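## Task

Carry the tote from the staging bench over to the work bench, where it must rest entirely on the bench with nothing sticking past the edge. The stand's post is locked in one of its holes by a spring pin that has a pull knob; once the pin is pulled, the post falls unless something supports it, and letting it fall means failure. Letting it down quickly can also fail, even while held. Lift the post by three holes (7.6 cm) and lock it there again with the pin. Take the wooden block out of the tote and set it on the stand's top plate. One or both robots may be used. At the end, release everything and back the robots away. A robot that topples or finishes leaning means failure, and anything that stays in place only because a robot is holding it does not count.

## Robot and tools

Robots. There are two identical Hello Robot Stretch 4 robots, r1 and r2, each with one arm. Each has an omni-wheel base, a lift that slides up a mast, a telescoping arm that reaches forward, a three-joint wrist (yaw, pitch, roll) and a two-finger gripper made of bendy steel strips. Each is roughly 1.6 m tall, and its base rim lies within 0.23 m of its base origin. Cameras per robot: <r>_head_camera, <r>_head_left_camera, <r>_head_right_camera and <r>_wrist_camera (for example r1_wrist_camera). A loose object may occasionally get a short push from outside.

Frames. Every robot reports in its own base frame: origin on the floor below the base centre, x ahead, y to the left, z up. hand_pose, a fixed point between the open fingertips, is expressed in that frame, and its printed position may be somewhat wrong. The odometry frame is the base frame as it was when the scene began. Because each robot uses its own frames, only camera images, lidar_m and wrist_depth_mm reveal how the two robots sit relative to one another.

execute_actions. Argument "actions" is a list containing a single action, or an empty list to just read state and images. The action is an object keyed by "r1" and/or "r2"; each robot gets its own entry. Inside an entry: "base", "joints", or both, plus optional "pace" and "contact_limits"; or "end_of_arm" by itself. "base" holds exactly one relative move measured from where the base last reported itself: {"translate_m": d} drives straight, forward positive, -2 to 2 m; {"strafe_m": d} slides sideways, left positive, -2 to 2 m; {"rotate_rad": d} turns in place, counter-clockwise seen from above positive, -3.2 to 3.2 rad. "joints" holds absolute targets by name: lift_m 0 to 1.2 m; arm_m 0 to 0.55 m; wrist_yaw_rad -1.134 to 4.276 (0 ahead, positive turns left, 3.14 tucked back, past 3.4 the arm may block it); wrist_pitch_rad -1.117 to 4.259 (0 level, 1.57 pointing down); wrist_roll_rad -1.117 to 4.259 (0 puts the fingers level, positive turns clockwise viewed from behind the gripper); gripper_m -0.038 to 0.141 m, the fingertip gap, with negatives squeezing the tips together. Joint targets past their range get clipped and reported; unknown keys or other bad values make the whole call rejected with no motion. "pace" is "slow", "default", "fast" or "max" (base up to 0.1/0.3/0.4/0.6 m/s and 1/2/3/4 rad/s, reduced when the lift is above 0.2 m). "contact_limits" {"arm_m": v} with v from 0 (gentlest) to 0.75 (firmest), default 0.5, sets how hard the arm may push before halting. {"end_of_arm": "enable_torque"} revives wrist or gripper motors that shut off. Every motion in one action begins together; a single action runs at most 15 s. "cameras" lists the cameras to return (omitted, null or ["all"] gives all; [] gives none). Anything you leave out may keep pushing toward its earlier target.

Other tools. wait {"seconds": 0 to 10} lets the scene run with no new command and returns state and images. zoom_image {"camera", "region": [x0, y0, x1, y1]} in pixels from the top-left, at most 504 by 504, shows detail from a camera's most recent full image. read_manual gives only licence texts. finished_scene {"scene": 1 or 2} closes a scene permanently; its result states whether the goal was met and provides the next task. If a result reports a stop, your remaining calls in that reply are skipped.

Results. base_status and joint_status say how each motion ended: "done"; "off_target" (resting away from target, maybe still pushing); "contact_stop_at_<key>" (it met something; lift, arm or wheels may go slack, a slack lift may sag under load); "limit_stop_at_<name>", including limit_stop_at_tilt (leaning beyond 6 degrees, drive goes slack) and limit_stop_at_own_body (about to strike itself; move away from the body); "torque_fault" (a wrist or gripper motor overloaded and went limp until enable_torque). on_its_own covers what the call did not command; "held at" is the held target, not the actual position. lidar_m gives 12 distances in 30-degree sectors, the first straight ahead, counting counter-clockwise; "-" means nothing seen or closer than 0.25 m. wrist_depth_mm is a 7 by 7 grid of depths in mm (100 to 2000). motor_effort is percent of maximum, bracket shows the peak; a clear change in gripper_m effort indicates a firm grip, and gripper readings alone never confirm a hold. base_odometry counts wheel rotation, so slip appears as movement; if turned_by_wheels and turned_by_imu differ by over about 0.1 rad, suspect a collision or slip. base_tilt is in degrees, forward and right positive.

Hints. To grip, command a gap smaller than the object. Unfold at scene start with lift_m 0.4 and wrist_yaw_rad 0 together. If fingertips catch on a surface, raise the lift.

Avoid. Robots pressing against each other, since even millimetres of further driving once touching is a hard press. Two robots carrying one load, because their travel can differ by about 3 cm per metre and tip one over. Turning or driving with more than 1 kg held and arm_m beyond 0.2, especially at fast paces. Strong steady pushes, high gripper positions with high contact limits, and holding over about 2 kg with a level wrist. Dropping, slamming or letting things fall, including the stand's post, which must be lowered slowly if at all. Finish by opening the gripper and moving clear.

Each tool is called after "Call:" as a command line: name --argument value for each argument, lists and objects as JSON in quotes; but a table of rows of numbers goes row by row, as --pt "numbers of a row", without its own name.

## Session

Call:
execute_actions --actions '[]'

Scene clock: 0.00 s.
r1.base_odometry: x=+0.000 y=+0.000 heading=+0.000 (m, m, rad; r1's odometry frame)
r1.turned_by_wheels: +0.000 (rad since the last result)
r1.turned_by_imu: +0.000 (rad since the last result)
r1.base_tilt: forward=-0.2 right=-0.9 (deg)
r1.lidar_m: 2.39 1.83 1.30 1.75 1.78 1.57 4.14 1.35 0.92 0.83 0.85 1.12
r1.base_status: not commanded
r1.joint_positions: lift_m=+0.222 arm_m=+0.002 wrist_yaw_rad=+3.166 wrist_pitch_rad=+0.001 wrist_roll_rad=-0.011 gripper_m=+0.057
r1.joint_status: not commanded
r1.motor_effort: lift_m=+20 arm_m=+0 wrist_yaw_rad=+0 wrist_pitch_rad=-6 wrist_roll_rad=+0 gripper_m=-4 wheel_0=+0 wheel_1=+0 wheel_2=+0 (%)
r1.hand_pose: x=-0.1173 y=+0.0803 z=+0.3994 quat_wxyz=(-0.012, -0.001, -0.006, +1.000) (m; r1's base frame)
r1.wrist_depth_mm: - 144 232 - - - - / - 111 142 - - - - / - 112 141 - - - - / - 123 152 - - - - / 144 147 - - - - - / 220 1708 220 1756 213 1661 1618 / 218 1098 1042 163 1025 1042 1118
r2.base_odometry: x=+0.000 y=+0.000 heading=+0.000 (m, m, rad; r2's odometry frame)
r2.turned_by_wheels: +0.000 (rad since the last result)
r2.turned_by_imu: +0.000 (rad since the last result)
r2.base_tilt: forward=-0.1 right=-0.3 (deg)
r2.lidar_m: 0.92 0.95 1.30 4.16 1.48 1.08 1.03 1.07 1.50 4.06 1.73 2.12
r2.base_status: not commanded
r2.joint_positions: lift_m=+0.122 arm_m=-0.002 wrist_yaw_rad=+3.066 wrist_pitch_rad=+0.007 wrist_roll_rad=+0.005 gripper_m=+0.057
r2.joint_status: not commanded
r2.motor_effort: lift_m=+18 arm_m=+0 wrist_yaw_rad=+1 wrist_pitch_rad=-8 wrist_roll_rad=+0 gripper_m=-6 wheel_0=+0 wheel_1=-1 wheel_2=+1 (%)
r2.hand_pose: x=-0.1125 y=+0.1090 z=+0.2978 quat_wxyz=(+0.038, -0.003, +0.003, +0.999) (m; r2's base frame)
r2.wrist_depth_mm: 135 202 1160 1229 1229 1229 1308 / 113 137 1182 1205 1205 1229 1308 / 108 136 1182 1182 1255 1229 1308 / 119 141 1138 1182 1229 1255 1281 / 133 1118 1118 1182 1182 1229 1255 / 1060 1098 1138 1182 1138 1182 1229 / 946 820 831 891 798 878 854
pictures: r1_head_camera, r1_head_left_camera, r1_head_right_camera, r1_wrist_camera, r2_head_camera, r2_head_left_camera, r2_head_right_camera, r2_wrist_camera
camera_calibration (this result's frames):
r1_wrist_camera: T_world_to_cam=[[-0.0676651, 0.997708, -0.000249226, -0.0802917], [-0.026285, -0.00203237, -0.999652, 0.457877], [-0.997362, -0.0676351, 0.0263623, 0.10442], [0, 0, 0, 1]] pos_world=[0.110747, 0.0881008, 0.454945]
r2_wrist_camera: T_world_to_cam=[[0.128722, 0.991133, -0.0329554, -0.0983712], [-0.0344378, -0.0287442, -0.998993, 0.361912], [-0.991083, 0.129727, 0.0304324, 0.0898189], [0, 0, 0, 1]] pos_world=[0.114144, 0.0962498, 0.355572]
Images, in order (width x height): r1_head_camera 420x560, r1_head_left_camera 420x672, r1_head_right_camera 420x672, r1_wrist_camera 616x392, r2_head_camera 420x560, r2_head_left_camera 420x672, r2_head_right_camera 420x672, r2_wrist_camera 616x392.

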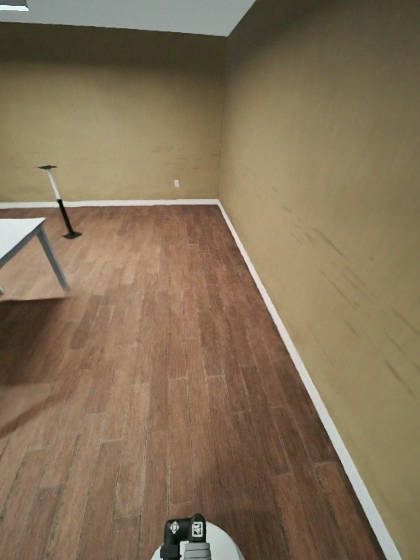

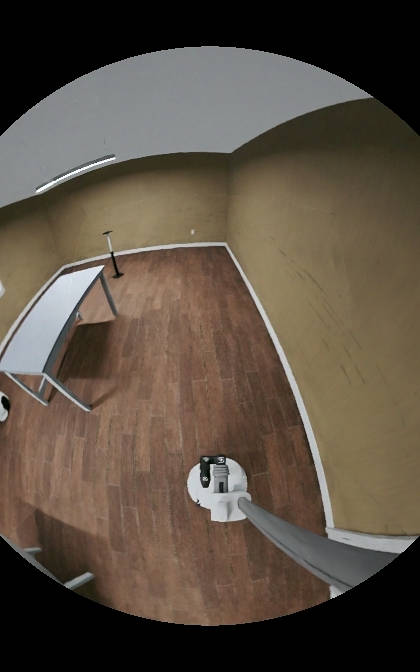

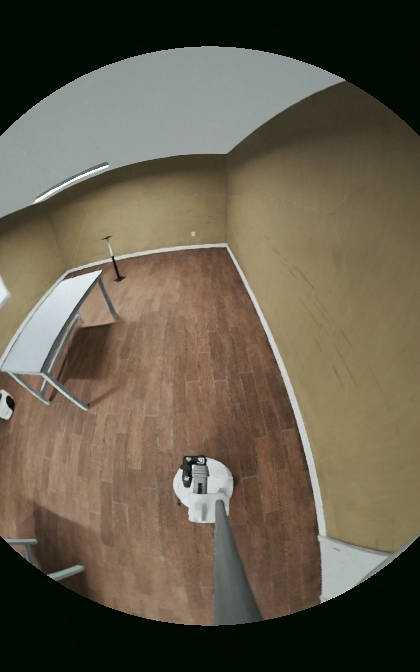

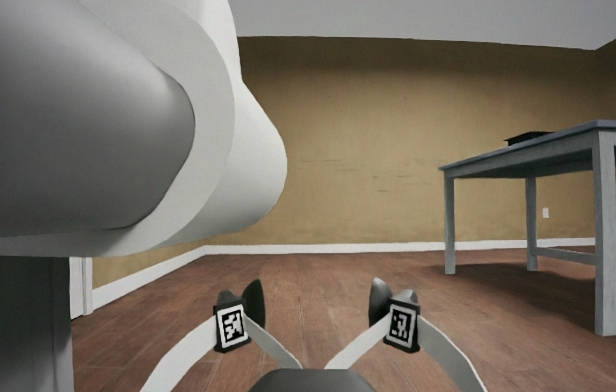

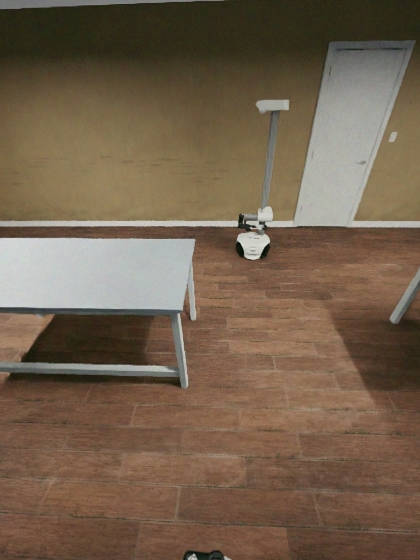

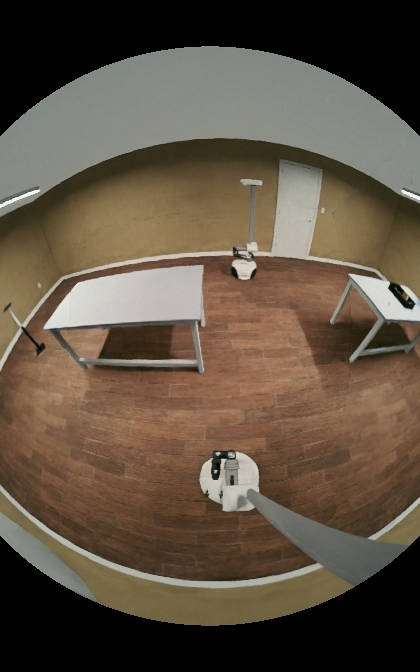

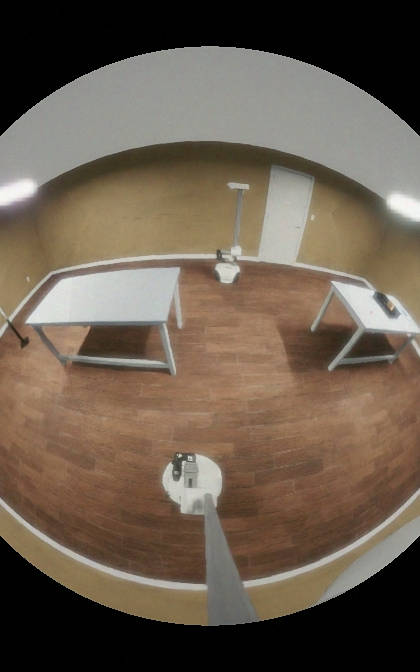

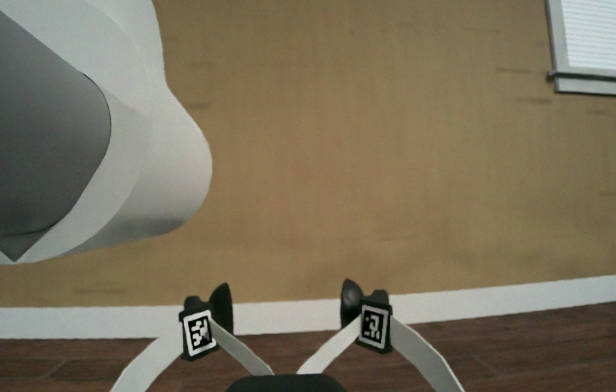

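Call:
execute_actions --actions '[{"r2":{"base":{"strafe_m":-0.4},"pace":"fast"},"r1":{"base":{"rotate_rad":1.664},"pace":"fast"}}]' --cameras '[]'

Call:
execute_actions --actions '[{"r2":{"base":{"strafe_m":-1.9},"joints":{"lift_m":1.02,"wrist_yaw_rad":1.571,"gripper_m":0.08},"pace":"max"},"r1":{"base":{"strafe_m":1.9},"joints":{"lift_m":1.02,"wrist_yaw_rad":1.571,"gripper_m":0.08},"pace":"max"}}]' --cameras '[]'

Call:
execute_actions --actions '[{"r2":{"base":{"translate_m":0.45},"joints":{"wrist_pitch_rad":1.571,"wrist_roll_rad":0},"pace":"fast"},"r1":{"base":{"translate_m":0.65},"joints":{"wrist_pitch_rad":1.571,"wrist_roll_rad":0},"pace":"fast"}}]' --cameras '["r1_head_camera","r2_head_camera"]'

Scene clock: 2.57 s.
r1.base_odometry: x=+0.000 y=+0.000 heading=+1.664 (m, m, rad; r1's odometry frame)
r1.turned_by_wheels: +1.664 (rad since the last result)
r1.turned_by_imu: +1.672 (rad since the last result)
r1.base_tilt: forward=-0.2 right=-0.9 (deg)
r1.lidar_m: 2.62 1.57 1.61 3.52 1.24 0.89 0.84 0.86 1.21 3.20 1.62 1.30
r1.base_status: done
r1.joint_positions: lift_m=+0.222 arm_m=+0.002 wrist_yaw_rad=+3.166 wrist_pitch_rad=+0.001 wrist_roll_rad=-0.011 gripper_m=+0.057
r1.joint_status: not commanded
r1.motor_effort: lift_m=+20(20) arm_m=+0(1) wrist_yaw_rad=+1(1) wrist_pitch_rad=-7(4) wrist_roll_rad=+0(0) gripper_m=-2(2) wheel_0=-1(9) wheel_1=-1(8) wheel_2=+0(7) (%)
r1.hand_pose: x=-0.1173 y=+0.0803 z=+0.3994 quat_wxyz=(-0.012, -0.001, -0.006, +1.000) (m; r1's base frame)
r1.wrist_depth_mm: - 144 232 976 976 960 946 / - 111 142 976 976 976 946 / - 112 140 991 976 960 931 / - 123 152 976 960 960 931 / 144 147 976 960 960 946 931 / 220 1008 222 946 213 946 917 / 218 960 946 163 917 917 904
r2.base_odometry: x=+0.000 y=-0.400 heading=+0.000 (m, m, rad; r2's odometry frame)
r2.turned_by_wheels: +0.000 (rad since the last result)
r2.turned_by_imu: +0.002 (rad since the last result)
r2.base_tilt: forward=-0.2 right=-0.1 (deg)
r2.lidar_m: 2.61 1.08 1.30 4.16 1.51 1.07 1.03 1.10 1.49 4.08 1.43 1.57
r2.base_status: done
r2.joint_positions: lift_m=+0.122 arm_m=-0.002 wrist_yaw_rad=+3.066 wrist_pitch_rad=+0.007 wrist_roll_rad=+0.005 gripper_m=+0.057
r2.joint_status: not commanded
r2.motor_effort: lift_m=+19(18) arm_m=+0(0) wrist_yaw_rad=+1(1) wrist_pitch_rad=-8(8) wrist_roll_rad=+0(0) gripper_m=-2(4) wheel_0=-1(15) wheel_1=+2(13) wheel_2=+0(5) (%)
r2.hand_pose: x=-0.1125 y=+0.1090 z=+0.2978 quat_wxyz=(+0.038, -0.003, +0.003, +0.999) (m; r2's base frame)
r2.wrist_depth_mm: 135 203 1138 1205 1255 1255 1308 / 113 138 1160 1182 1229 1281 1281 / 109 136 1138 1160 1229 1281 1255 / 119 141 1138 1138 1205 1229 1281 / 133 1118 1138 1182 1205 1229 1281 / 1078 1098 1098 1160 1098 1182 1229 / 931 831 831 891 798 842 854
pictures: none
No camera images: the call's "cameras" was empty. Leave "cameras" out to get every camera's image.

Scene clock: 7.17 s.
r1.base_odometry: x=-1.892 y=-0.176 heading=+1.664 (m, m, rad; r1's odometry frame)
r1.turned_by_wheels: +0.000 (rad since the last result)
r1.turned_by_imu: -0.003 (rad since the last result)
r1.base_tilt: forward=-0.4 right=-1.0 (deg)
r1.lidar_m: 1.07 1.14 2.30 2.19 1.30 0.92 0.88 0.90 1.22 3.31 2.72 1.13
r1.base_status: done
r1.joint_positions: lift_m=+1.020 arm_m=+0.002 wrist_yaw_rad=+1.571 wrist_pitch_rad=+0.001 wrist_roll_rad=-0.011 gripper_m=+0.080
r1.joint_status: all done
r1.motor_effort: lift_m=+22(29) arm_m=+0(0) wrist_yaw_rad=-1(1) wrist_pitch_rad=-7(6) wrist_roll_rad=+0(0) gripper_m=-5(3) wheel_0=+1(14) wheel_1=-1(14) wheel_2=-1(0) (%)
r1.hand_pose: x=+0.2605 y=+0.2885 z=+1.1977 quat_wxyz=(+0.707, -0.004, -0.003, +0.707) (m; r1's base frame)
r1.wrist_depth_mm: 1576 - - - - - - / 1661 - - - - - - / 1618 - - - - - - / 1661 - - - - - - / 1618 - - - - - - / 1576 - 224 - 219 - - / 1537 - - 158 - - -
r2.base_odometry: x=+0.000 y=-2.300 heading=+0.000 (m, m, rad; r2's odometry frame)
r2.turned_by_wheels: +0.000 (rad since the last result)
r2.turned_by_imu: +0.008 (rad since the last result)
r2.base_tilt: forward=-0.2 right=-0.1 (deg)
r2.lidar_m: 0.90 0.97 2.66 3.87 1.50 1.09 1.03 1.09 1.49 2.21 2.31 0.92
r2.base_status: done
r2.joint_positions: lift_m=+1.020 arm_m=-0.002 wrist_yaw_rad=+1.571 wrist_pitch_rad=+0.007 wrist_roll_rad=+0.005 gripper_m=+0.080
r2.joint_status: all done
r2.motor_effort: lift_m=+19(24) arm_m=+0(0) wrist_yaw_rad=+2(5) wrist_pitch_rad=-8(9) wrist_roll_rad=+0(0) gripper_m=-5(4) wheel_0=-1(16) wheel_1=+3(14) wheel_2=+0(1) (%)
r2.hand_pose: x=+0.2559 y=+0.2885 z=+1.1962 quat_wxyz=(+0.707, -0.001, +0.004, +0.707) (m; r2's base frame)
r2.wrist_depth_mm: - - - - - - - / - - - - - - - / - - - - - - - / - - - - - - - / - - - - - - - / 1863 - - - 213 - - / 1921 - - - - - -
pictures: none
No camera images: the call's "cameras" was empty. Leave "cameras" out to get every camera's image.

Scene clock: 10.50 s.
r1.base_odometry: x=-1.952 y=+0.471 heading=+1.664 (m, m, rad; r1's odometry frame)
r1.turned_by_wheels: +0.000 (rad since the last result)
r1.turned_by_imu: -0.003 (rad since the last result)
r1.base_tilt: forward=-0.4 right=-0.9 (deg)
r1.lidar_m: 0.42 0.47 0.65 2.20 2.28 1.59 1.51 1.51 2.16 2.52 0.66 0.46
r1.base_status: done
r1.joint_positions: lift_m=+1.020 arm_m=+0.002 wrist_yaw_rad=+1.571 wrist_pitch_rad=+1.571 wrist_roll_rad=+0.000 gripper_m=+0.080
r1.joint_status: all done
r1.motor_effort: lift_m=+23(22) arm_m=+0(0) wrist_yaw_rad=+0(1) wrist_pitch_rad=+2(6) wrist_roll_rad=+1(1) gripper_m=-1(4) wheel_0=+1(7) wheel_1=+0(5) wheel_2=+0(15) (%)
r1.hand_pose: x=+0.2607 y=+0.0001 z=+0.9096 quat_wxyz=(+0.500, -0.500, +0.500, +0.500) (m; r1's base frame)
r1.wrist_depth_mm: 1160 1160 1138 1138 1138 1118 370 / 1160 1160 1138 1138 1118 1138 370 / 1160 1160 1138 1138 1138 1118 366 / 1160 1160 917 1118 1118 1118 366 / 1138 1138 904 1138 1118 1098 364 / 1118 732 224 1098 218 1078 362 / 809 1138 1098 158 1098 1078 359
r2.base_odometry: x=+0.450 y=-2.300 heading=+0.001 (m, m, rad; r2's odometry frame)
r2.turned_by_wheels: +0.001 (rad since the last result)
r2.turned_by_imu: +0.001 (rad since the last result)
r2.base_tilt: forward=-0.2 right=-0.2 (deg)
r2.lidar_m: 0.47 0.48 0.65 2.53 2.14 1.57 1.48 1.56 2.15 2.20 0.67 0.50
r2.base_status: done
r2.joint_positions: lift_m=+1.020 arm_m=-0.002 wrist_yaw_rad=+1.571 wrist_pitch_rad=+1.571 wrist_roll_rad=+0.000 gripper_m=+0.080
r2.joint_status: all done
r2.motor_effort: lift_m=+19(19) arm_m=+0(0) wrist_yaw_rad=+1(0) wrist_pitch_rad=+0(2) wrist_roll_rad=-1(2) gripper_m=-2(4) wheel_0=+5(11) wheel_1=+4(9) wheel_2=-1(11) (%)
r2.hand_pose: x=+0.2560 y=+0.0000 z=+0.9097 quat_wxyz=(+0.500, -0.500, +0.500, +0.500) (m; r2's base frame)
r2.wrist_depth_mm: 1138 1098 1138 1160 1182 1160 392 / 1098 1138 1138 1160 1160 1138 387 / 1098 1138 1118 1118 1160 1138 384 / 1098 904 917 1118 1160 1138 382 / 1078 904 904 1098 1138 1138 379 / 564 904 904 1098 213 1160 377 / 1078 1098 1098 1098 960 1118 373
pictures: r1_head_camera, r2_head_camera
Images, in order (width x height): r1_head_camera 420x560, r2_head_camera 420x560.

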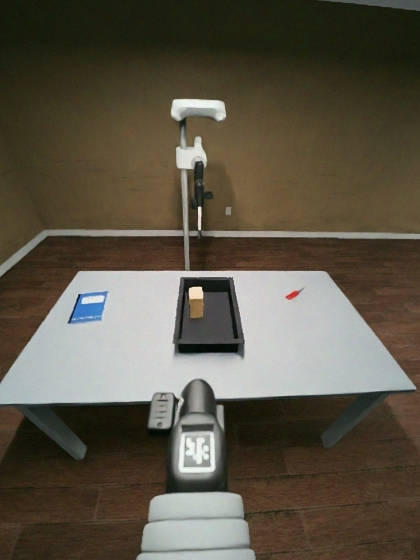

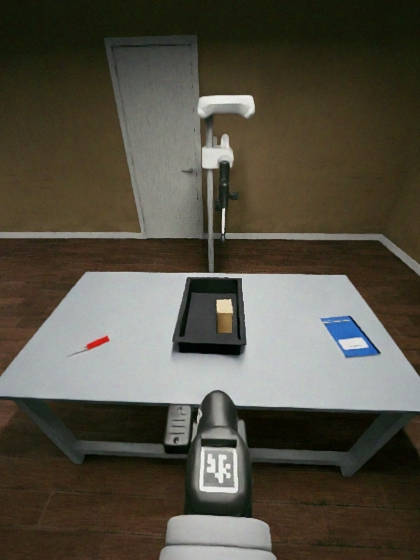

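Call:
execute_actions --actions '[{"r2":{"base":{"translate_m":0.18},"joints":{"arm_m":0.23}},"r1":{"base":{"translate_m":0.16},"joints":{"arm_m":0.23}}}]' --cameras '[]'

Call:
execute_actions --actions '[{"r2":{"base":{"strafe_m":0.025},"joints":{"lift_m":1.0}},"r1":{"base":{"rotate_rad":0.01},"joints":{"lift_m":1.0}}}]' --cameras '["r1_wrist_camera","r2_wrist_camera"]'

Scene clock: 12.80 s.
r1.base_odometry: x=-1.967 y=+0.630 heading=+1.664 (m, m, rad; r1's odometry frame)
r1.turned_by_wheels: +0.000 (rad since the last result)
r1.turned_by_imu: +0.000 (rad since the last result)
r1.base_tilt: forward=-0.4 right=-1.0 (deg)
r1.lidar_m: 0.27 0.30 0.42 2.21 2.29 1.77 1.69 1.70 2.36 2.51 0.41 0.29
r1.base_status: done
r1.joint_positions: lift_m=+1.020 arm_m=+0.229 wrist_yaw_rad=+1.571 wrist_pitch_rad=+1.571 wrist_roll_rad=+0.000 gripper_m=+0.080
r1.joint_status: all done
r1.motor_effort: lift_m=+22(22) arm_m=+7(7) wrist_yaw_rad=+0(0) wrist_pitch_rad=+1(1) wrist_roll_rad=+2(2) gripper_m=-3(3) wheel_0=+0(5) wheel_1=+1(5) wheel_2=+0(9) (%)
r1.hand_pose: x=+0.4872 y=+0.0001 z=+0.9096 quat_wxyz=(+0.500, -0.500, +0.500, +0.500) (m; r1's base frame)
r1.wrist_depth_mm: 1182 788 384 379 375 370 368 / 1160 384 379 377 375 370 366 / 1182 384 379 373 370 366 364 / 1160 379 377 368 366 359 353 / 1160 377 375 368 366 364 301 / 1138 931 224 366 219 359 355 / 1160 1098 368 157 362 357 355
r2.base_odometry: x=+0.630 y=-2.300 heading=+0.001 (m, m, rad; r2's odometry frame)
r2.turned_by_wheels: +0.000 (rad since the last result)
r2.turned_by_imu: +0.001 (rad since the last result)
r2.base_tilt: forward=-0.1 right=+0.1 (deg)
r2.lidar_m: 0.28 0.32 0.40 2.49 2.38 1.74 1.66 1.73 2.29 2.21 0.42 0.31
r2.base_status: done
r2.joint_positions: lift_m=+1.020 arm_m=+0.229 wrist_yaw_rad=+1.571 wrist_pitch_rad=+1.571 wrist_roll_rad=+0.000 gripper_m=+0.080
r2.joint_status: all done
r2.motor_effort: lift_m=+19(19) arm_m=+7(8) wrist_yaw_rad=+1(2) wrist_pitch_rad=+0(0) wrist_roll_rad=-1(1) gripper_m=-3(1) wheel_0=+4(9) wheel_1=+4(9) wheel_2=-3(11) (%)
r2.hand_pose: x=+0.4870 y=+0.0000 z=+0.9097 quat_wxyz=(+0.500, -0.500, +0.500, +0.500) (m; r2's base frame)
r2.wrist_depth_mm: 1118 375 373 377 379 384 389 / 1098 368 370 289 289 293 303 / 1078 366 370 370 373 377 379 / 878 362 364 368 368 370 377 / 878 364 364 366 366 373 375 / 1078 359 359 362 213 251 250 / 1078 353 357 276 325 248 249
pictures: none
No camera images: the call's "cameras" was empty. Leave "cameras" out to get every camera's image.

Scene clock: 13.67 s.
r1.base_odometry: x=-1.967 y=+0.630 heading=+1.674 (m, m, rad; r1's odometry frame)
r1.turned_by_wheels: +0.010 (rad since the last result)
r1.turned_by_imu: +0.011 (rad since the last result)
r1.base_tilt: forward=-0.2 right=-0.9 (deg)
r1.lidar_m: 0.27 0.30 0.40 2.21 2.30 1.79 1.66 1.69 2.39 2.52 0.43 0.31
r1.base_status: done
r1.joint_positions: lift_m=+1.000 arm_m=+0.229 wrist_yaw_rad=+1.571 wrist_pitch_rad=+1.571 wrist_roll_rad=+0.000 gripper_m=+0.080
r1.joint_status: all done
r1.motor_effort: lift_m=+17(24) arm_m=+6(7) wrist_yaw_rad=-1(0) wrist_pitch_rad=+2(2) wrist_roll_rad=+1(2) gripper_m=-3(2) wheel_0=+1(3) wheel_1=+1(2) wheel_2=+0(4) (%)
r1.hand_pose: x=+0.4872 y=+0.0000 z=+0.8900 quat_wxyz=(+0.500, -0.500, +0.500, +0.500) (m; r1's base frame)
r1.wrist_depth_mm: 1160 368 362 362 353 353 351 / 1138 366 359 357 355 351 347 / 1138 364 359 355 351 347 347 / 1138 362 359 304 347 343 340 / 917 359 353 347 345 345 301 / 1118 357 224 345 218 342 338 / 1118 353 351 157 343 340 334
r2.base_odometry: x=+0.630 y=-2.275 heading=+0.001 (m, m, rad; r2's odometry frame)
r2.turned_by_wheels: +0.000 (rad since the last result)
r2.turned_by_imu: +0.000 (rad since the last result)
r2.base_tilt: forward=-0.2 right=-0.1 (deg)
r2.lidar_m: 0.29 0.31 0.43 2.46 2.37 1.74 1.66 1.74 2.33 2.21 0.44 0.29
r2.base_status: done
r2.joint_positions: lift_m=+1.000 arm_m=+0.229 wrist_yaw_rad=+1.571 wrist_pitch_rad=+1.571 wrist_roll_rad=+0.000 gripper_m=+0.080
r2.joint_status: all done
r2.motor_effort: lift_m=+14(19) arm_m=+7(7) wrist_yaw_rad=+1(3) wrist_pitch_rad=-1(1) wrist_roll_rad=-1(1) gripper_m=-3(2) wheel_0=-1(10) wheel_1=+0(11) wheel_2=+0(0) (%)
r2.hand_pose: x=+0.4870 y=+0.0000 z=+0.8900 quat_wxyz=(+0.500, -0.500, +0.500, +0.500) (m; r2's base frame)
r2.wrist_depth_mm: 1098 351 353 357 362 366 368 / 1078 347 351 351 357 364 366 / 1098 345 349 317 353 338 329 / 866 345 347 347 351 355 362 / 866 342 345 347 351 351 355 / 878 340 342 343 213 294 315 / 1060 334 338 256 342 229 229
pictures: r1_wrist_camera, r2_wrist_camera
camera_calibration (this result's frames):
r1_wrist_camera: T_world_to_cam=[[0.999017, -0.0105807, -0.0430584, -0.440708], [-0.0117727, -0.999552, -0.0275259, 0.0917839], [-0.0427478, 0.0280058, -0.998693, 1.1362], [0, 0, 0, 1]] pos_world=[0.489926, 0.0552595, 1.11827]
r2_wrist_camera: T_world_to_cam=[[0.9982, -0.0281376, 0.0529652, -0.547897], [-0.0260948, -0.998903, -0.0388731, 0.112448], [0.0540009, 0.037421, -0.997839, 1.0863], [0, 0, 0, 1]] pos_world=[0.491184, 0.0562578, 1.11735]
Images, in order (width x height): r1_wrist_camera 616x392, r2_wrist_camera 616x392.

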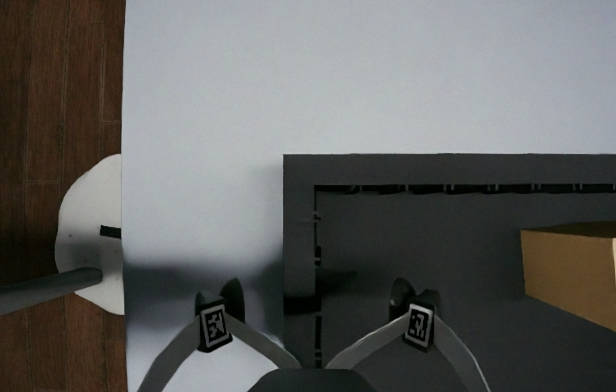

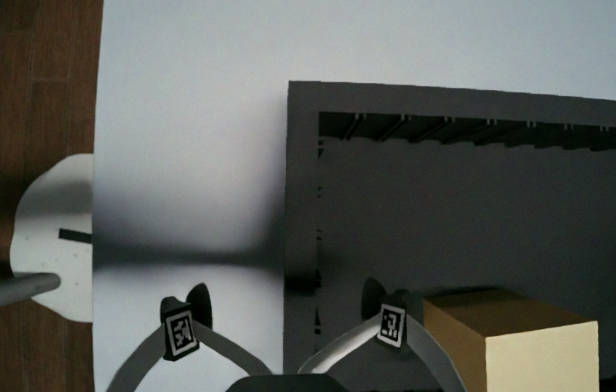

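Call:
execute_actions --actions '[{"r2":{"joints":{"arm_m":0.25,"wrist_roll_rad":0.04,"lift_m":0.98}},"r1":{"base":{"strafe_m":-0.03},"joints":{"lift_m":0.98}}}]' --cameras '[]'

Call:
execute_actions --actions '[{"r2":{"joints":{"lift_m":0.94},"pace":"slow"},"r1":{"joints":{"lift_m":0.94},"pace":"slow"}}]' --cameras '["r1_wrist_camera","r2_wrist_camera"]'

Call:
execute_actions --actions '[{"r2":{"joints":{"gripper_m":-0.015}},"r1":{"joints":{"gripper_m":-0.015}}}]' --cameras '["r1_wrist_camera","r2_wrist_camera"]'

Call:
execute_actions --actions '[{"r2":{"joints":{"lift_m":1.0},"pace":"slow"},"r1":{"joints":{"lift_m":1.0},"pace":"slow"}}]' --cameras '["r1_wrist_camera","r2_wrist_camera"]'

Scene clock: 15.03 s.
r1.base_odometry: x=-1.937 y=+0.633 heading=+1.674 (m, m, rad; r1's odometry frame)
r1.turned_by_wheels: +0.000 (rad since the last result)
r1.turned_by_imu: +0.001 (rad since the last result)
r1.base_tilt: forward=-0.2 right=-0.9 (deg)
r1.lidar_m: 0.27 0.29 0.41 2.24 2.33 1.78 1.68 1.69 2.37 2.48 0.41 0.29
r1.base_status: done
r1.joint_positions: lift_m=+0.980 arm_m=+0.229 wrist_yaw_rad=+1.571 wrist_pitch_rad=+1.571 wrist_roll_rad=+0.000 gripper_m=+0.080
r1.joint_status: all done
r1.motor_effort: lift_m=+17(18) arm_m=+7(6) wrist_yaw_rad=+0(0) wrist_pitch_rad=+1(1) wrist_roll_rad=+1(1) gripper_m=-3(3) wheel_0=+0(8) wheel_1=+1(8) wheel_2=+0(3) (%)
r1.hand_pose: x=+0.4872 y=+0.0000 z=+0.8700 quat_wxyz=(+0.500, -0.500, +0.500, +0.500) (m; r1's base frame)
r1.wrist_depth_mm: 1138 345 342 336 336 332 330 / 1118 343 343 338 334 330 329 / 1118 345 338 248 260 254 254 / 1118 340 336 330 329 324 324 / 891 338 334 327 329 322 312 / 1078 338 222 310 219 322 320 / 1098 334 330 157 324 320 319
r2.base_odometry: x=+0.630 y=-2.275 heading=+0.001 (m, m, rad; r2's odometry frame)
r2.turned_by_wheels: +0.000 (rad since the last result)
r2.turned_by_imu: +0.001 (rad since the last result)
r2.base_tilt: forward=-0.2 right=-0.1 (deg)
r2.lidar_m: 0.28 0.30 0.41 2.46 2.38 1.74 1.67 1.74 2.32 2.22 0.43 0.32
r2.base_status: not commanded
r2.joint_positions: lift_m=+0.980 arm_m=+0.249 wrist_yaw_rad=+1.571 wrist_pitch_rad=+1.571 wrist_roll_rad=+0.040 gripper_m=+0.080
r2.joint_status: all done
r2.motor_effort: lift_m=+15(16) arm_m=+8(6) wrist_yaw_rad=+0(2) wrist_pitch_rad=-1(1) wrist_roll_rad=+2(2) gripper_m=-1(2) wheel_0=-1(1) wheel_1=+0(0) wheel_2=+0(0) (%)
r2.hand_pose: x=+0.5070 y=+0.0000 z=+0.8700 quat_wxyz=(+0.510, -0.490, +0.510, +0.490) (m; r2's base frame)
r2.wrist_depth_mm: 1078 330 334 338 343 345 347 / 1060 327 330 246 249 251 255 / 1042 325 329 324 332 336 340 / 854 324 325 330 332 336 338 / 842 320 325 325 330 332 332 / 820 319 322 322 214 271 252 / 1025 315 279 236 324 208 -
pictures: none
No camera images: the call's "cameras" was empty. Leave "cameras" out to get every camera's image.

Scene clock: 16.20 s.
r1.base_odometry: x=-1.937 y=+0.633 heading=+1.674 (m, m, rad; r1's odometry frame)
r1.turned_by_wheels: +0.000 (rad since the last result)
r1.turned_by_imu: +0.000 (rad since the last result)
r1.base_tilt: forward=-0.2 right=-1.1 (deg)
r1.lidar_m: 0.27 0.31 0.41 2.24 2.32 1.76 1.68 1.69 2.38 2.46 0.41 0.28
r1.base_status: not commanded
r1.joint_positions: lift_m=+0.940 arm_m=+0.229 wrist_yaw_rad=+1.571 wrist_pitch_rad=+1.571 wrist_roll_rad=+0.000 gripper_m=+0.080
r1.joint_status: all done
r1.motor_effort: lift_m=+17(20) arm_m=+7(6) wrist_yaw_rad=+0(0) wrist_pitch_rad=+1(2) wrist_roll_rad=+2(1) gripper_m=-1(2) wheel_0=+0(1) wheel_1=+1(1) wheel_2=+0(0) (%)
r1.hand_pose: x=+0.4872 y=+0.0000 z=+0.8300 quat_wxyz=(+0.500, -0.500, +0.500, +0.500) (m; r1's base frame)
r1.wrist_depth_mm: 1078 306 300 298 296 293 290 / 1098 304 300 297 208 205 290 / 1098 300 297 208 259 254 255 / 866 300 297 290 289 285 283 / 842 298 296 289 287 285 283 / 1042 296 223 287 220 283 282 / 1060 296 291 158 283 281 279
r2.base_odometry: x=+0.630 y=-2.275 heading=+0.001 (m, m, rad; r2's odometry frame)
r2.turned_by_wheels: +0.000 (rad since the last result)
r2.turned_by_imu: +0.000 (rad since the last result)
r2.base_tilt: forward=-0.2 right=-0.1 (deg)
r2.lidar_m: 0.29 0.30 0.40 2.46 2.38 1.74 1.65 1.76 2.32 2.23 0.42 0.30
r2.base_status: not commanded
r2.joint_positions: lift_m=+0.940 arm_m=+0.249 wrist_yaw_rad=+1.571 wrist_pitch_rad=+1.571 wrist_roll_rad=+0.040 gripper_m=+0.080
r2.joint_status: all done
r2.motor_effort: lift_m=+14(13) arm_m=+7(8) wrist_yaw_rad=+2(2) wrist_pitch_rad=+0(1) wrist_roll_rad=+1(1) gripper_m=-3(1) wheel_0=-1(1) wheel_1=+0(0) wheel_2=+0(0) (%)
r2.hand_pose: x=+0.5070 y=+0.0000 z=+0.8300 quat_wxyz=(+0.510, -0.490, +0.510, +0.490) (m; r2's base frame)
r2.wrist_depth_mm: 287 290 293 297 298 301 306 / 287 289 290 209 212 210 211 / 286 286 289 287 291 296 297 / 283 286 287 289 290 294 296 / 282 282 286 287 289 293 294 / 276 281 208 285 213 270 249 / 279 278 197 197 286 193 -
pictures: r1_wrist_camera, r2_wrist_camera
camera_calibration (this result's frames):
r1_wrist_camera: T_world_to_cam=[[0.999017, -0.0105825, -0.0430583, -0.443298], [-0.0117742, -0.999552, -0.0275182, 0.0901247], [-0.0427478, 0.0279981, -0.998694, 1.07629], [0, 0, 0, 1]] pos_world=[0.489932, 0.0552589, 1.05828]
r2_wrist_camera: T_world_to_cam=[[0.996338, -0.0671251, 0.0529686, -0.56369], [-0.0651112, -0.997121, -0.0388733, 0.130418], [0.0554255, 0.035282, -0.997839, 1.02464], [0, 0, 0, 1]] pos_world=[0.513326, 0.0560532, 1.05735]
Images, in order (width x height): r1_wrist_camera 616x392, r2_wrist_camera 616x392.

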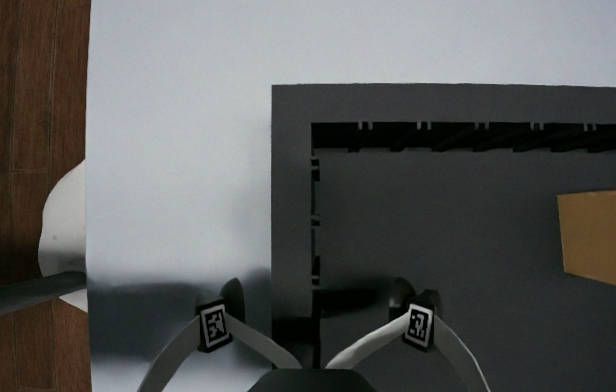

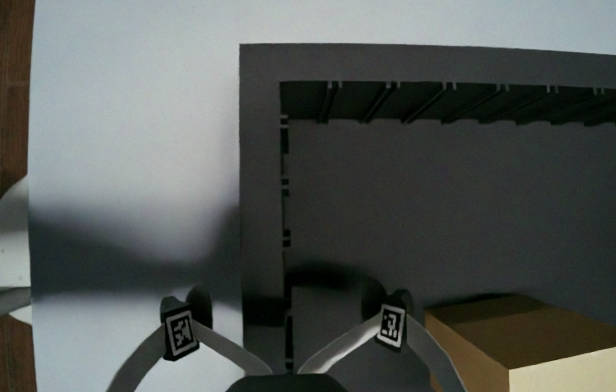

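Scene clock: 17.90 s.
r1.base_odometry: x=-1.937 y=+0.633 heading=+1.674 (m, m, rad; r1's odometry frame)
r1.turned_by_wheels: +0.000 (rad since the last result)
r1.turned_by_imu: +0.001 (rad since the last result)
r1.base_tilt: forward=-0.2 right=-1.0 (deg)
r1.lidar_m: 0.26 0.30 0.40 2.24 2.31 1.77 1.65 1.69 2.40 2.45 0.41 0.30
r1.base_status: not commanded
r1.joint_positions: lift_m=+0.940 arm_m=+0.229 wrist_yaw_rad=+1.571 wrist_pitch_rad=+1.571 wrist_roll_rad=+0.000 gripper_m=-0.014
r1.joint_status: all done
r1.motor_effort: lift_m=+18(18) arm_m=+7(6) wrist_yaw_rad=+0(0) wrist_pitch_rad=-1(0) wrist_roll_rad=+1(2) gripper_m=-21(21) wheel_0=+0(0) wheel_1=+1(1) wheel_2=+0(0) (%)
r1.hand_pose: x=+0.4872 y=+0.0000 z=+0.8299 quat_wxyz=(+0.500, -0.500, +0.500, +0.500) (m; r1's base frame)
r1.wrist_depth_mm: 1098 304 298 297 293 291 289 / 1078 301 298 203 200 198 196 / 1078 300 297 201 252 236 243 / 891 298 296 281 281 278 277 / 854 294 294 260 279 276 274 / 1060 296 291 196 277 272 272 / 1078 293 183 193 185 271 271
r2.base_odometry: x=+0.630 y=-2.275 heading=+0.001 (m, m, rad; r2's odometry frame)
r2.turned_by_wheels: +0.000 (rad since the last result)
r2.turned_by_imu: +0.001 (rad since the last result)
r2.base_tilt: forward=+0.0 right=-0.1 (deg)
r2.lidar_m: 0.28 0.31 0.43 2.47 2.39 1.74 1.65 1.74 2.33 2.22 0.43 0.31
r2.base_status: not commanded
r2.joint_positions: lift_m=+0.940 arm_m=+0.249 wrist_yaw_rad=+1.571 wrist_pitch_rad=+1.571 wrist_roll_rad=+0.040 gripper_m=-0.015
r2.joint_status: all done
r2.motor_effort: lift_m=+15(16) arm_m=+8(7) wrist_yaw_rad=+1(2) wrist_pitch_rad=-1(1) wrist_roll_rad=+1(2) gripper_m=-15(16) wheel_0=-1(1) wheel_1=+0(0) wheel_2=+0(0) (%)
r2.hand_pose: x=+0.5070 y=+0.0000 z=+0.8299 quat_wxyz=(+0.510, -0.490, +0.510, +0.490) (m; r2's base frame)
r2.wrist_depth_mm: 287 290 291 244 247 248 303 / 286 287 290 200 213 206 215 / 283 286 287 278 281 283 285 / 281 286 286 278 281 283 283 / 279 282 283 276 279 282 283 / 278 281 190 198 278 265 245 / 276 277 179 189 173 196 -
pictures: r1_wrist_camera, r2_wrist_camera
camera_calibration (this result's frames):
r1_wrist_camera: T_world_to_cam=[[0.999015, -0.010713, -0.0430572, -0.443303], [-0.0119007, -0.999553, -0.0274235, 0.0900777], [-0.0427442, 0.0279089, -0.998696, 1.0762], [0, 0, 0, 1]] pos_world=[0.48994, 0.0552528, 1.05818]
r2_wrist_camera: T_world_to_cam=[[0.996314, -0.0674763, 0.0529686, -0.563673], [-0.0654627, -0.997098, -0.0388731, 0.130592], [0.0554379, 0.0352624, -0.997839, 1.02453], [0, 0, 0, 1]] pos_world=[0.513346, 0.0560509, 1.05725]
Images, in order (width x height): r1_wrist_camera 616x392, r2_wrist_camera 616x392.

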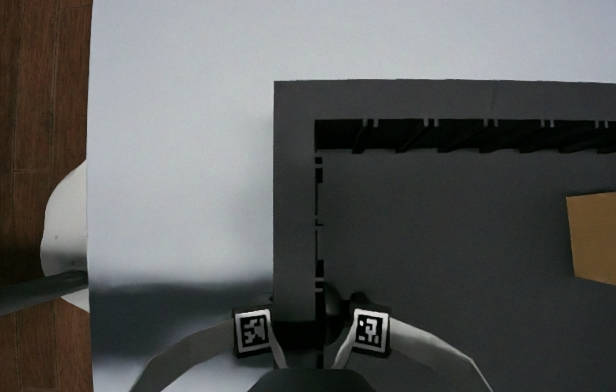

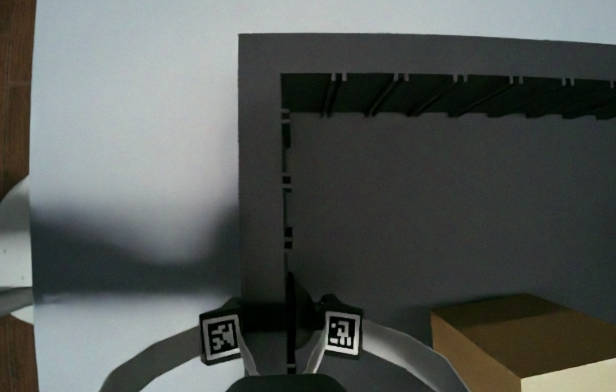

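Scene clock: 19.27 s.
r1.base_odometry: x=-1.937 y=+0.633 heading=+1.674 (m, m, rad; r1's odometry frame)
r1.turned_by_wheels: +0.000 (rad since the last result)
r1.turned_by_imu: +0.000 (rad since the last result)
r1.base_tilt: forward=-0.2 right=-1.1 (deg)
r1.lidar_m: 0.27 0.32 0.42 2.24 2.34 1.76 1.68 1.71 2.35 2.48 0.42 0.28
r1.base_status: not commanded
r1.joint_positions: lift_m=+1.000 arm_m=+0.229 wrist_yaw_rad=+1.571 wrist_pitch_rad=+1.571 wrist_roll_rad=+0.000 gripper_m=-0.014
r1.joint_status: all done
r1.motor_effort: lift_m=+25(23) arm_m=+7(6) wrist_yaw_rad=+0(0) wrist_pitch_rad=+2(0) wrist_roll_rad=+1(2) gripper_m=-19(19) wheel_0=+0(0) wheel_1=+1(1) wheel_2=+0(0) (%)
r1.hand_pose: x=+0.4872 y=+0.0000 z=+0.8893 quat_wxyz=(+0.500, -0.500, +0.500, +0.500) (m; r1's base frame)
r1.wrist_depth_mm: 1160 364 362 359 355 349 347 / 1160 366 357 203 200 198 196 / 1138 359 359 202 253 236 242 / 1118 359 355 281 282 279 277 / 1160 359 353 260 278 276 273 / 1118 353 351 196 276 273 272 / 1138 355 183 193 185 270 268
r2.base_odometry: x=+0.630 y=-2.275 heading=+0.001 (m, m, rad; r2's odometry frame)
r2.turned_by_wheels: +0.000 (rad since the last result)
r2.turned_by_imu: +0.001 (rad since the last result)
r2.base_tilt: forward=+0.0 right=-0.1 (deg)
r2.lidar_m: 0.28 0.31 0.43 2.45 2.36 1.74 1.65 1.74 2.33 2.21 0.42 0.29
r2.base_status: not commanded
r2.joint_positions: lift_m=+1.000 arm_m=+0.249 wrist_yaw_rad=+1.571 wrist_pitch_rad=+1.571 wrist_roll_rad=+0.040 gripper_m=-0.015
r2.joint_status: all done
r2.motor_effort: lift_m=+23(23) arm_m=+7(7) wrist_yaw_rad=+2(2) wrist_pitch_rad=-1(1) wrist_roll_rad=+1(1) gripper_m=-19(17) wheel_0=-1(1) wheel_1=+0(0) wheel_2=+0(0) (%)
r2.hand_pose: x=+0.5070 y=+0.0000 z=+0.8893 quat_wxyz=(+0.510, -0.490, +0.510, +0.490) (m; r2's base frame)
r2.wrist_depth_mm: 1098 347 351 274 277 278 366 / 1078 347 349 198 214 206 216 / 1078 343 347 278 279 283 286 / 878 343 343 277 281 285 282 / 878 340 342 278 278 282 283 / 866 338 189 197 277 264 246 / 1025 334 179 189 173 196 -
pictures: r1_wrist_camera, r2_wrist_camera
camera_calibration (this result's frames):
r1_wrist_camera: T_world_to_cam=[[0.999015, -0.0107129, -0.0430572, -0.440745], [-0.0119006, -0.999553, -0.0274234, 0.0917066], [-0.0427442, 0.0279088, -0.998696, 1.13553], [0, 0, 0, 1]] pos_world=[0.48994, 0.0552528, 1.11758]
r2_wrist_camera: T_world_to_cam=[[0.996314, -0.0674784, 0.0529686, -0.566818], [-0.0654647, -0.997097, -0.0388734, 0.132901], [0.055438, 0.0352625, -0.997839, 1.08378], [0, 0, 0, 1]] pos_world=[0.513346, 0.056051, 1.11662]
Images, in order (width x height): r1_wrist_camera 616x392, r2_wrist_camera 616x392.

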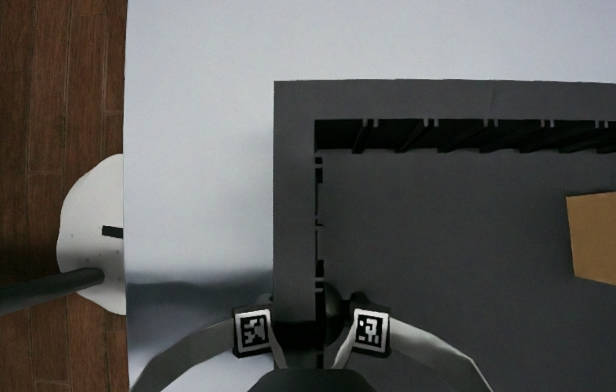

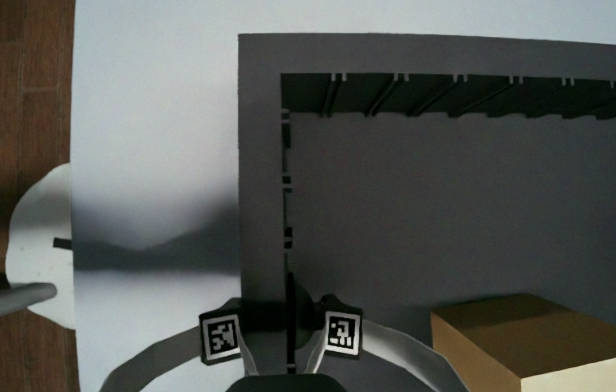

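Call:
execute_actions --actions '[{"r2":{"base":{"strafe_m":0.8}},"r1":{"base":{"strafe_m":-0.8}}}]' --cameras '["r1_wrist_camera","r2_wrist_camera"]'

Scene clock: 23.40 s.
r1.base_odometry: x=-1.141 y=+0.716 heading=+1.674 (m, m, rad; r1's odometry frame)
r1.turned_by_wheels: +0.000 (rad since the last result)
r1.turned_by_imu: +0.005 (rad since the last result)
r1.base_tilt: forward=-0.5 right=-1.1 (deg)
r1.lidar_m: 0.25 0.33 0.44 1.14 2.44 1.75 1.67 1.72 2.42 1.67 1.71 0.48
r1.base_status: done
r1.joint_positions: lift_m=+1.000 arm_m=+0.229 wrist_yaw_rad=+1.571 wrist_pitch_rad=+1.572 wrist_roll_rad=+0.000 gripper_m=-0.014
r1.joint_status: not commanded
r1.motor_effort: lift_m=+24(25) arm_m=+7(6) wrist_yaw_rad=+0(1) wrist_pitch_rad=-1(0) wrist_roll_rad=+1(1) gripper_m=-21(20) wheel_0=-1(10) wheel_1=-1(8) wheel_2=+1(1) (%)
r1.hand_pose: x=+0.4872 y=-0.0002 z=+0.8894 quat_wxyz=(+0.500, -0.500, +0.500, +0.500) (m; r1's base frame)
r1.wrist_depth_mm: 1160 1138 364 355 355 351 347 / 1138 364 359 202 200 198 198 / 1138 362 359 202 253 242 247 / 1138 359 353 235 282 279 277 / 891 891 353 202 279 276 274 / 1118 931 1098 195 274 274 273 / 1118 1118 182 193 181 272 271
r2.base_odometry: x=+0.629 y=-1.475 heading=+0.001 (m, m, rad; r2's odometry frame)
r2.turned_by_wheels: +0.000 (rad since the last result)
r2.turned_by_imu: -0.001 (rad since the last result)
r2.base_tilt: forward=-0.1 right=-0.1 (deg)
r2.lidar_m: 0.29 0.49 1.71 1.66 2.39 1.72 1.65 1.75 2.38 1.21 0.41 0.30
r2.base_status: done
r2.joint_positions: lift_m=+1.000 arm_m=+0.249 wrist_yaw_rad=+1.571 wrist_pitch_rad=+1.571 wrist_roll_rad=+0.040 gripper_m=-0.015
r2.joint_status: not commanded
r2.motor_effort: lift_m=+23(23) arm_m=+7(7) wrist_yaw_rad=+3(2) wrist_pitch_rad=-2(3) wrist_roll_rad=+0(1) gripper_m=-14(14) wheel_0=-2(13) wheel_1=+2(11) wheel_2=+0(1) (%)
r2.hand_pose: x=+0.5070 y=-0.0002 z=+0.8893 quat_wxyz=(+0.510, -0.490, +0.510, +0.490) (m; r2's base frame)
r2.wrist_depth_mm: 1098 1098 1098 661 668 676 1160 / 1078 1078 1098 195 214 211 213 / 1078 1098 1098 279 282 285 286 / 854 878 1098 277 281 283 285 / 854 878 1078 278 279 281 285 / 866 342 340 195 279 262 243 / 1042 334 178 190 170 200 -
pictures: r1_wrist_camera, r2_wrist_camera
camera_calibration (this result's frames):
r1_wrist_camera: T_world_to_cam=[[0.999014, -0.0108876, -0.0430506, -0.440764], [-0.0120497, -0.999567, -0.0268266, 0.0910671], [-0.0427399, 0.0273189, -0.998713, 1.13564], [0, 0, 0, 1]] pos_world=[0.489964, 0.0552044, 1.11765]
r2_wrist_camera: T_world_to_cam=[[0.996286, -0.0678614, 0.0530019, -0.566861], [-0.065874, -0.997089, -0.038385, 0.132504], [0.0554525, 0.034751, -0.997856, 1.0838], [0, 0, 0, 1]] pos_world=[0.513384, 0.0559875, 1.11661]
Images, in order (width x height): r1_wrist_camera 616x392, r2_wrist_camera 616x392.

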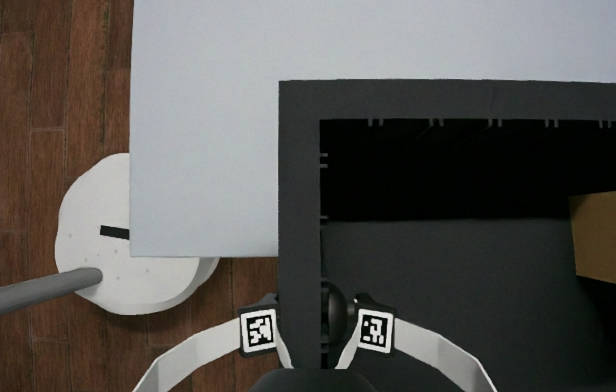

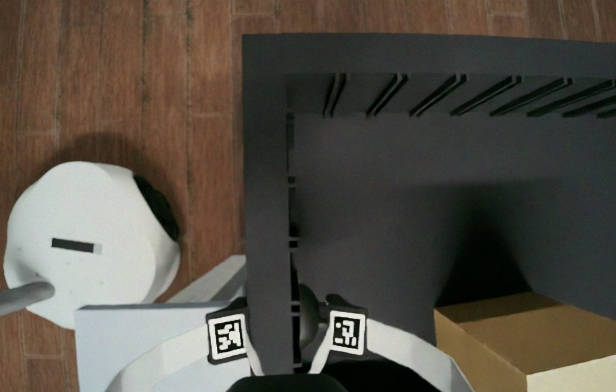

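Slight divergence, which r1's drift will cancel.

Call:
execute_actions --actions '[{"r2":{"base":{"strafe_m":1.4}},"r1":{"base":{"strafe_m":-1.4}}}]' --cameras '["r1_wrist_camera","r2_wrist_camera"]'

Scene clock: 29.53 s.
r1.base_odometry: x=+0.251 y=+0.860 heading=+1.674 (m, m, rad; r1's odometry frame)
r1.turned_by_wheels: +0.000 (rad since the last result)
r1.turned_by_imu: +0.009 (rad since the last result)
r1.base_tilt: forward=-0.2 right=-1.0 (deg)
r1.lidar_m: 0.43 3.17 1.47 1.44 2.36 1.75 1.65 1.75 2.40 1.24 0.44 0.39
r1.base_status: done
r1.joint_positions: lift_m=+1.000 arm_m=+0.229 wrist_yaw_rad=+1.571 wrist_pitch_rad=+1.572 wrist_roll_rad=+0.000 gripper_m=-0.014
r1.joint_status: not commanded
r1.motor_effort: lift_m=+24(24) arm_m=+6(6) wrist_yaw_rad=+0(1) wrist_pitch_rad=-1(1) wrist_roll_rad=+1(1) gripper_m=-19(19) wheel_0=-1(8) wheel_1=-1(8) wheel_2=+1(2) (%)
r1.hand_pose: x=+0.4873 y=-0.0002 z=+0.8894 quat_wxyz=(+0.500, -0.500, +0.500, +0.500) (m; r1's base frame)
r1.wrist_depth_mm: 1182 1118 1138 1118 1118 1098 1098 / 1138 1138 1118 202 200 198 1078 / 1138 1138 1118 201 255 244 247 / 1118 917 1118 200 282 278 277 / 931 917 1098 198 279 277 276 / 1138 917 1118 196 277 273 272 / 1160 1118 182 193 182 271 271
r2.base_odometry: x=+0.628 y=-0.075 heading=+0.001 (m, m, rad; r2's odometry frame)
r2.turned_by_wheels: +0.000 (rad since the last result)
r2.turned_by_imu: -0.002 (rad since the last result)
r2.base_tilt: forward=-0.2 right=-0.2 (deg)
r2.lidar_m: 0.48 0.37 0.41 1.18 2.42 1.75 1.65 1.74 2.37 1.44 1.45 3.17
r2.base_status: done
r2.joint_positions: lift_m=+1.000 arm_m=+0.249 wrist_yaw_rad=+1.571 wrist_pitch_rad=+1.571 wrist_roll_rad=+0.040 gripper_m=-0.015
r2.joint_status: not commanded
r2.motor_effort: lift_m=+23(23) arm_m=+7(7) wrist_yaw_rad=+1(4) wrist_pitch_rad=-1(3) wrist_roll_rad=+0(0) gripper_m=-13(19) wheel_0=-3(13) wheel_1=+3(11) wheel_2=+0(1) (%)
r2.hand_pose: x=+0.5071 y=-0.0001 z=+0.8893 quat_wxyz=(+0.510, -0.490, +0.510, +0.490) (m; r2's base frame)
r2.wrist_depth_mm: 1098 469 508 286 322 294 384 / 1078 1078 647 195 217 213 219 / 1060 1098 1118 279 282 283 287 / 866 891 1098 278 279 285 287 / 854 878 1078 278 278 283 285 / 854 917 1060 194 278 259 238 / 1060 1060 179 190 175 198 -
pictures: r1_wrist_camera, r2_wrist_camera
camera_calibration (this result's frames):
r1_wrist_camera: T_world_to_cam=[[0.999012, -0.0110057, -0.0430507, -0.440844], [-0.012168, -0.999566, -0.0268311, 0.0911246], [-0.0427367, 0.0273285, -0.998713, 1.13567], [0, 0, 0, 1]] pos_world=[0.490052, 0.0551972, 1.11767]
r2_wrist_camera: T_world_to_cam=[[0.996286, -0.0678732, 0.052993, -0.566968], [-0.065879, -0.997084, -0.0385156, 0.132668], [0.0554526, 0.0348814, -0.997852, 1.0838], [0, 0, 0, 1]] pos_world=[0.513502, 0.055995, 1.11662]
Images, in order (width x height): r1_wrist_camera 616x392, r2_wrist_camera 616x392.

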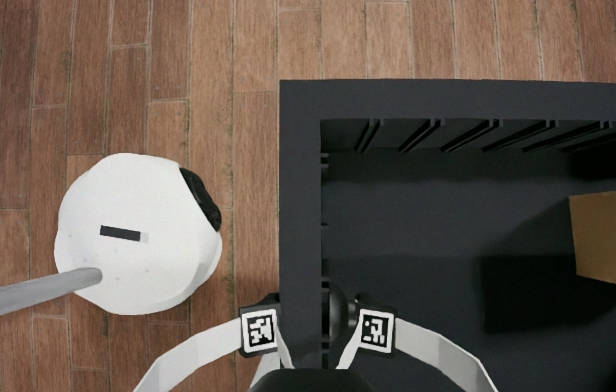

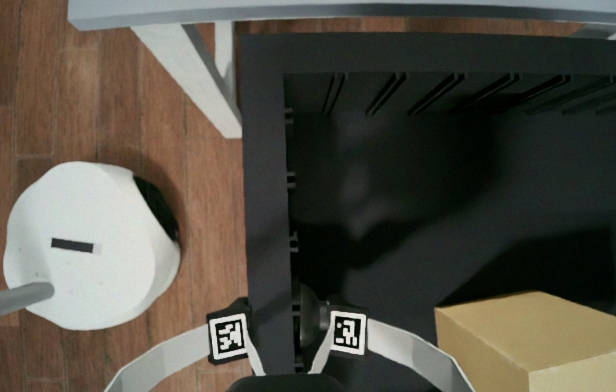

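Call:
execute_actions --actions '[{"r2":{"base":{"strafe_m":1.4}},"r1":{"base":{"strafe_m":-1.41}}}]' --cameras '["r1_wrist_camera","r2_wrist_camera","r1_head_right_camera","r2_head_left_camera"]'

Scene clock: 35.77 s.
r1.base_odometry: x=+1.654 y=+1.006 heading=+1.674 (m, m, rad; r1's odometry frame)
r1.turned_by_wheels: +0.000 (rad since the last result)
r1.turned_by_imu: +0.008 (rad since the last result)
r1.base_tilt: forward=-0.3 right=-1.0 (deg)
r1.lidar_m: 0.29 0.31 0.45 2.85 2.41 1.77 1.68 1.72 2.41 2.85 0.43 0.32
r1.base_status: done
r1.joint_positions: lift_m=+1.000 arm_m=+0.229 wrist_yaw_rad=+1.571 wrist_pitch_rad=+1.571 wrist_roll_rad=+0.000 gripper_m=-0.014
r1.joint_status: not commanded
r1.motor_effort: lift_m=+24(24) arm_m=+6(6) wrist_yaw_rad=-1(1) wrist_pitch_rad=+0(1) wrist_roll_rad=+1(1) gripper_m=-19(19) wheel_0=+1(12) wheel_1=+2(9) wheel_2=-2(1) (%)
r1.hand_pose: x=+0.4873 y=+0.0001 z=+0.8895 quat_wxyz=(+0.500, -0.500, +0.500, +0.500) (m; r1's base frame)
r1.wrist_depth_mm: 1138 1160 359 357 355 349 347 / 1160 1138 359 202 200 198 196 / 1138 917 357 200 258 252 255 / 1138 917 355 199 281 279 276 / 1138 904 355 197 279 274 272 / 1118 917 353 195 276 273 271 / 1138 1098 182 193 229 270 268
r2.base_odometry: x=+0.626 y=+1.325 heading=+0.001 (m, m, rad; r2's odometry frame)
r2.turned_by_wheels: +0.000 (rad since the last result)
r2.turned_by_imu: +0.000 (rad since the last result)
r2.base_tilt: forward=-0.2 right=+0.0 (deg)
r2.lidar_m: 0.27 0.27 0.41 2.86 2.42 1.73 1.68 1.74 2.39 2.84 0.39 0.29
r2.base_status: done
r2.joint_positions: lift_m=+1.000 arm_m=+0.249 wrist_yaw_rad=+1.571 wrist_pitch_rad=+1.570 wrist_roll_rad=+0.040 gripper_m=-0.015
r2.joint_status: not commanded
r2.motor_effort: lift_m=+23(23) arm_m=+7(7) wrist_yaw_rad=+1(2) wrist_pitch_rad=+1(3) wrist_roll_rad=+0(0) gripper_m=-17(16) wheel_0=-1(14) wheel_1=+4(9) wheel_2=+0(0) (%)
r2.hand_pose: x=+0.5071 y=+0.0002 z=+0.8893 quat_wxyz=(+0.510, -0.490, +0.510, +0.490) (m; r2's base frame)
r2.wrist_depth_mm: 1078 349 351 195 196 196 - / 1098 347 347 211 222 229 236 / 343 343 347 279 278 283 285 / 866 342 345 278 279 283 283 / 854 338 340 277 278 281 282 / 831 338 189 196 277 250 226 / 1060 156 183 189 166 193 -
pictures: r1_head_right_camera, r1_wrist_camera, r2_head_left_camera, r2_wrist_camera
camera_calibration (this result's frames):
r1_wrist_camera: T_world_to_cam=[[0.999018, -0.0104362, -0.0430599, -0.440837], [-0.0116343, -0.999549, -0.0276676, 0.0918968], [-0.0427518, 0.0281414, -0.998689, 1.13566], [0, 0, 0, 1]] pos_world=[0.490024, 0.0552957, 1.11773]
r2_wrist_camera: T_world_to_cam=[[0.996306, -0.0676163, 0.0529326, -0.566908], [-0.0655747, -0.997069, -0.0394022, 0.133585], [0.0554417, 0.0357856, -0.99782, 1.08377], [0, 0, 0, 1]] pos_world=[0.513488, 0.0560779, 1.11668]
Images, in order (width x height): r1_head_right_camera 420x672, r1_wrist_camera 616x392, r2_head_left_camera 420x672, r2_wrist_camera 616x392.

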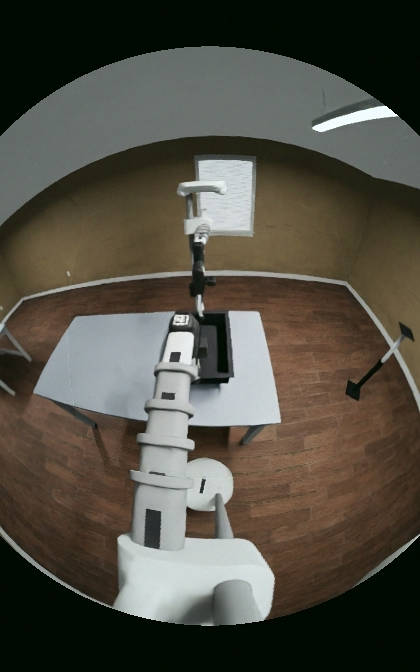

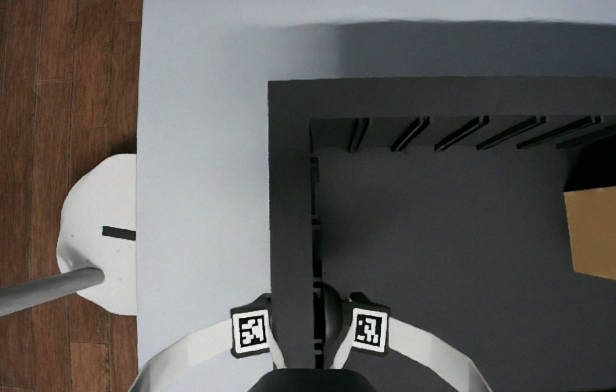

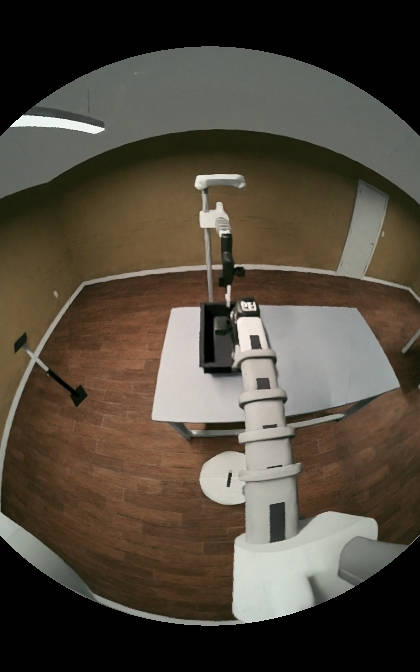

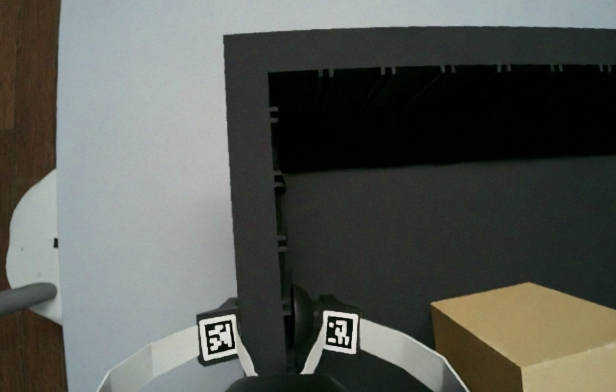

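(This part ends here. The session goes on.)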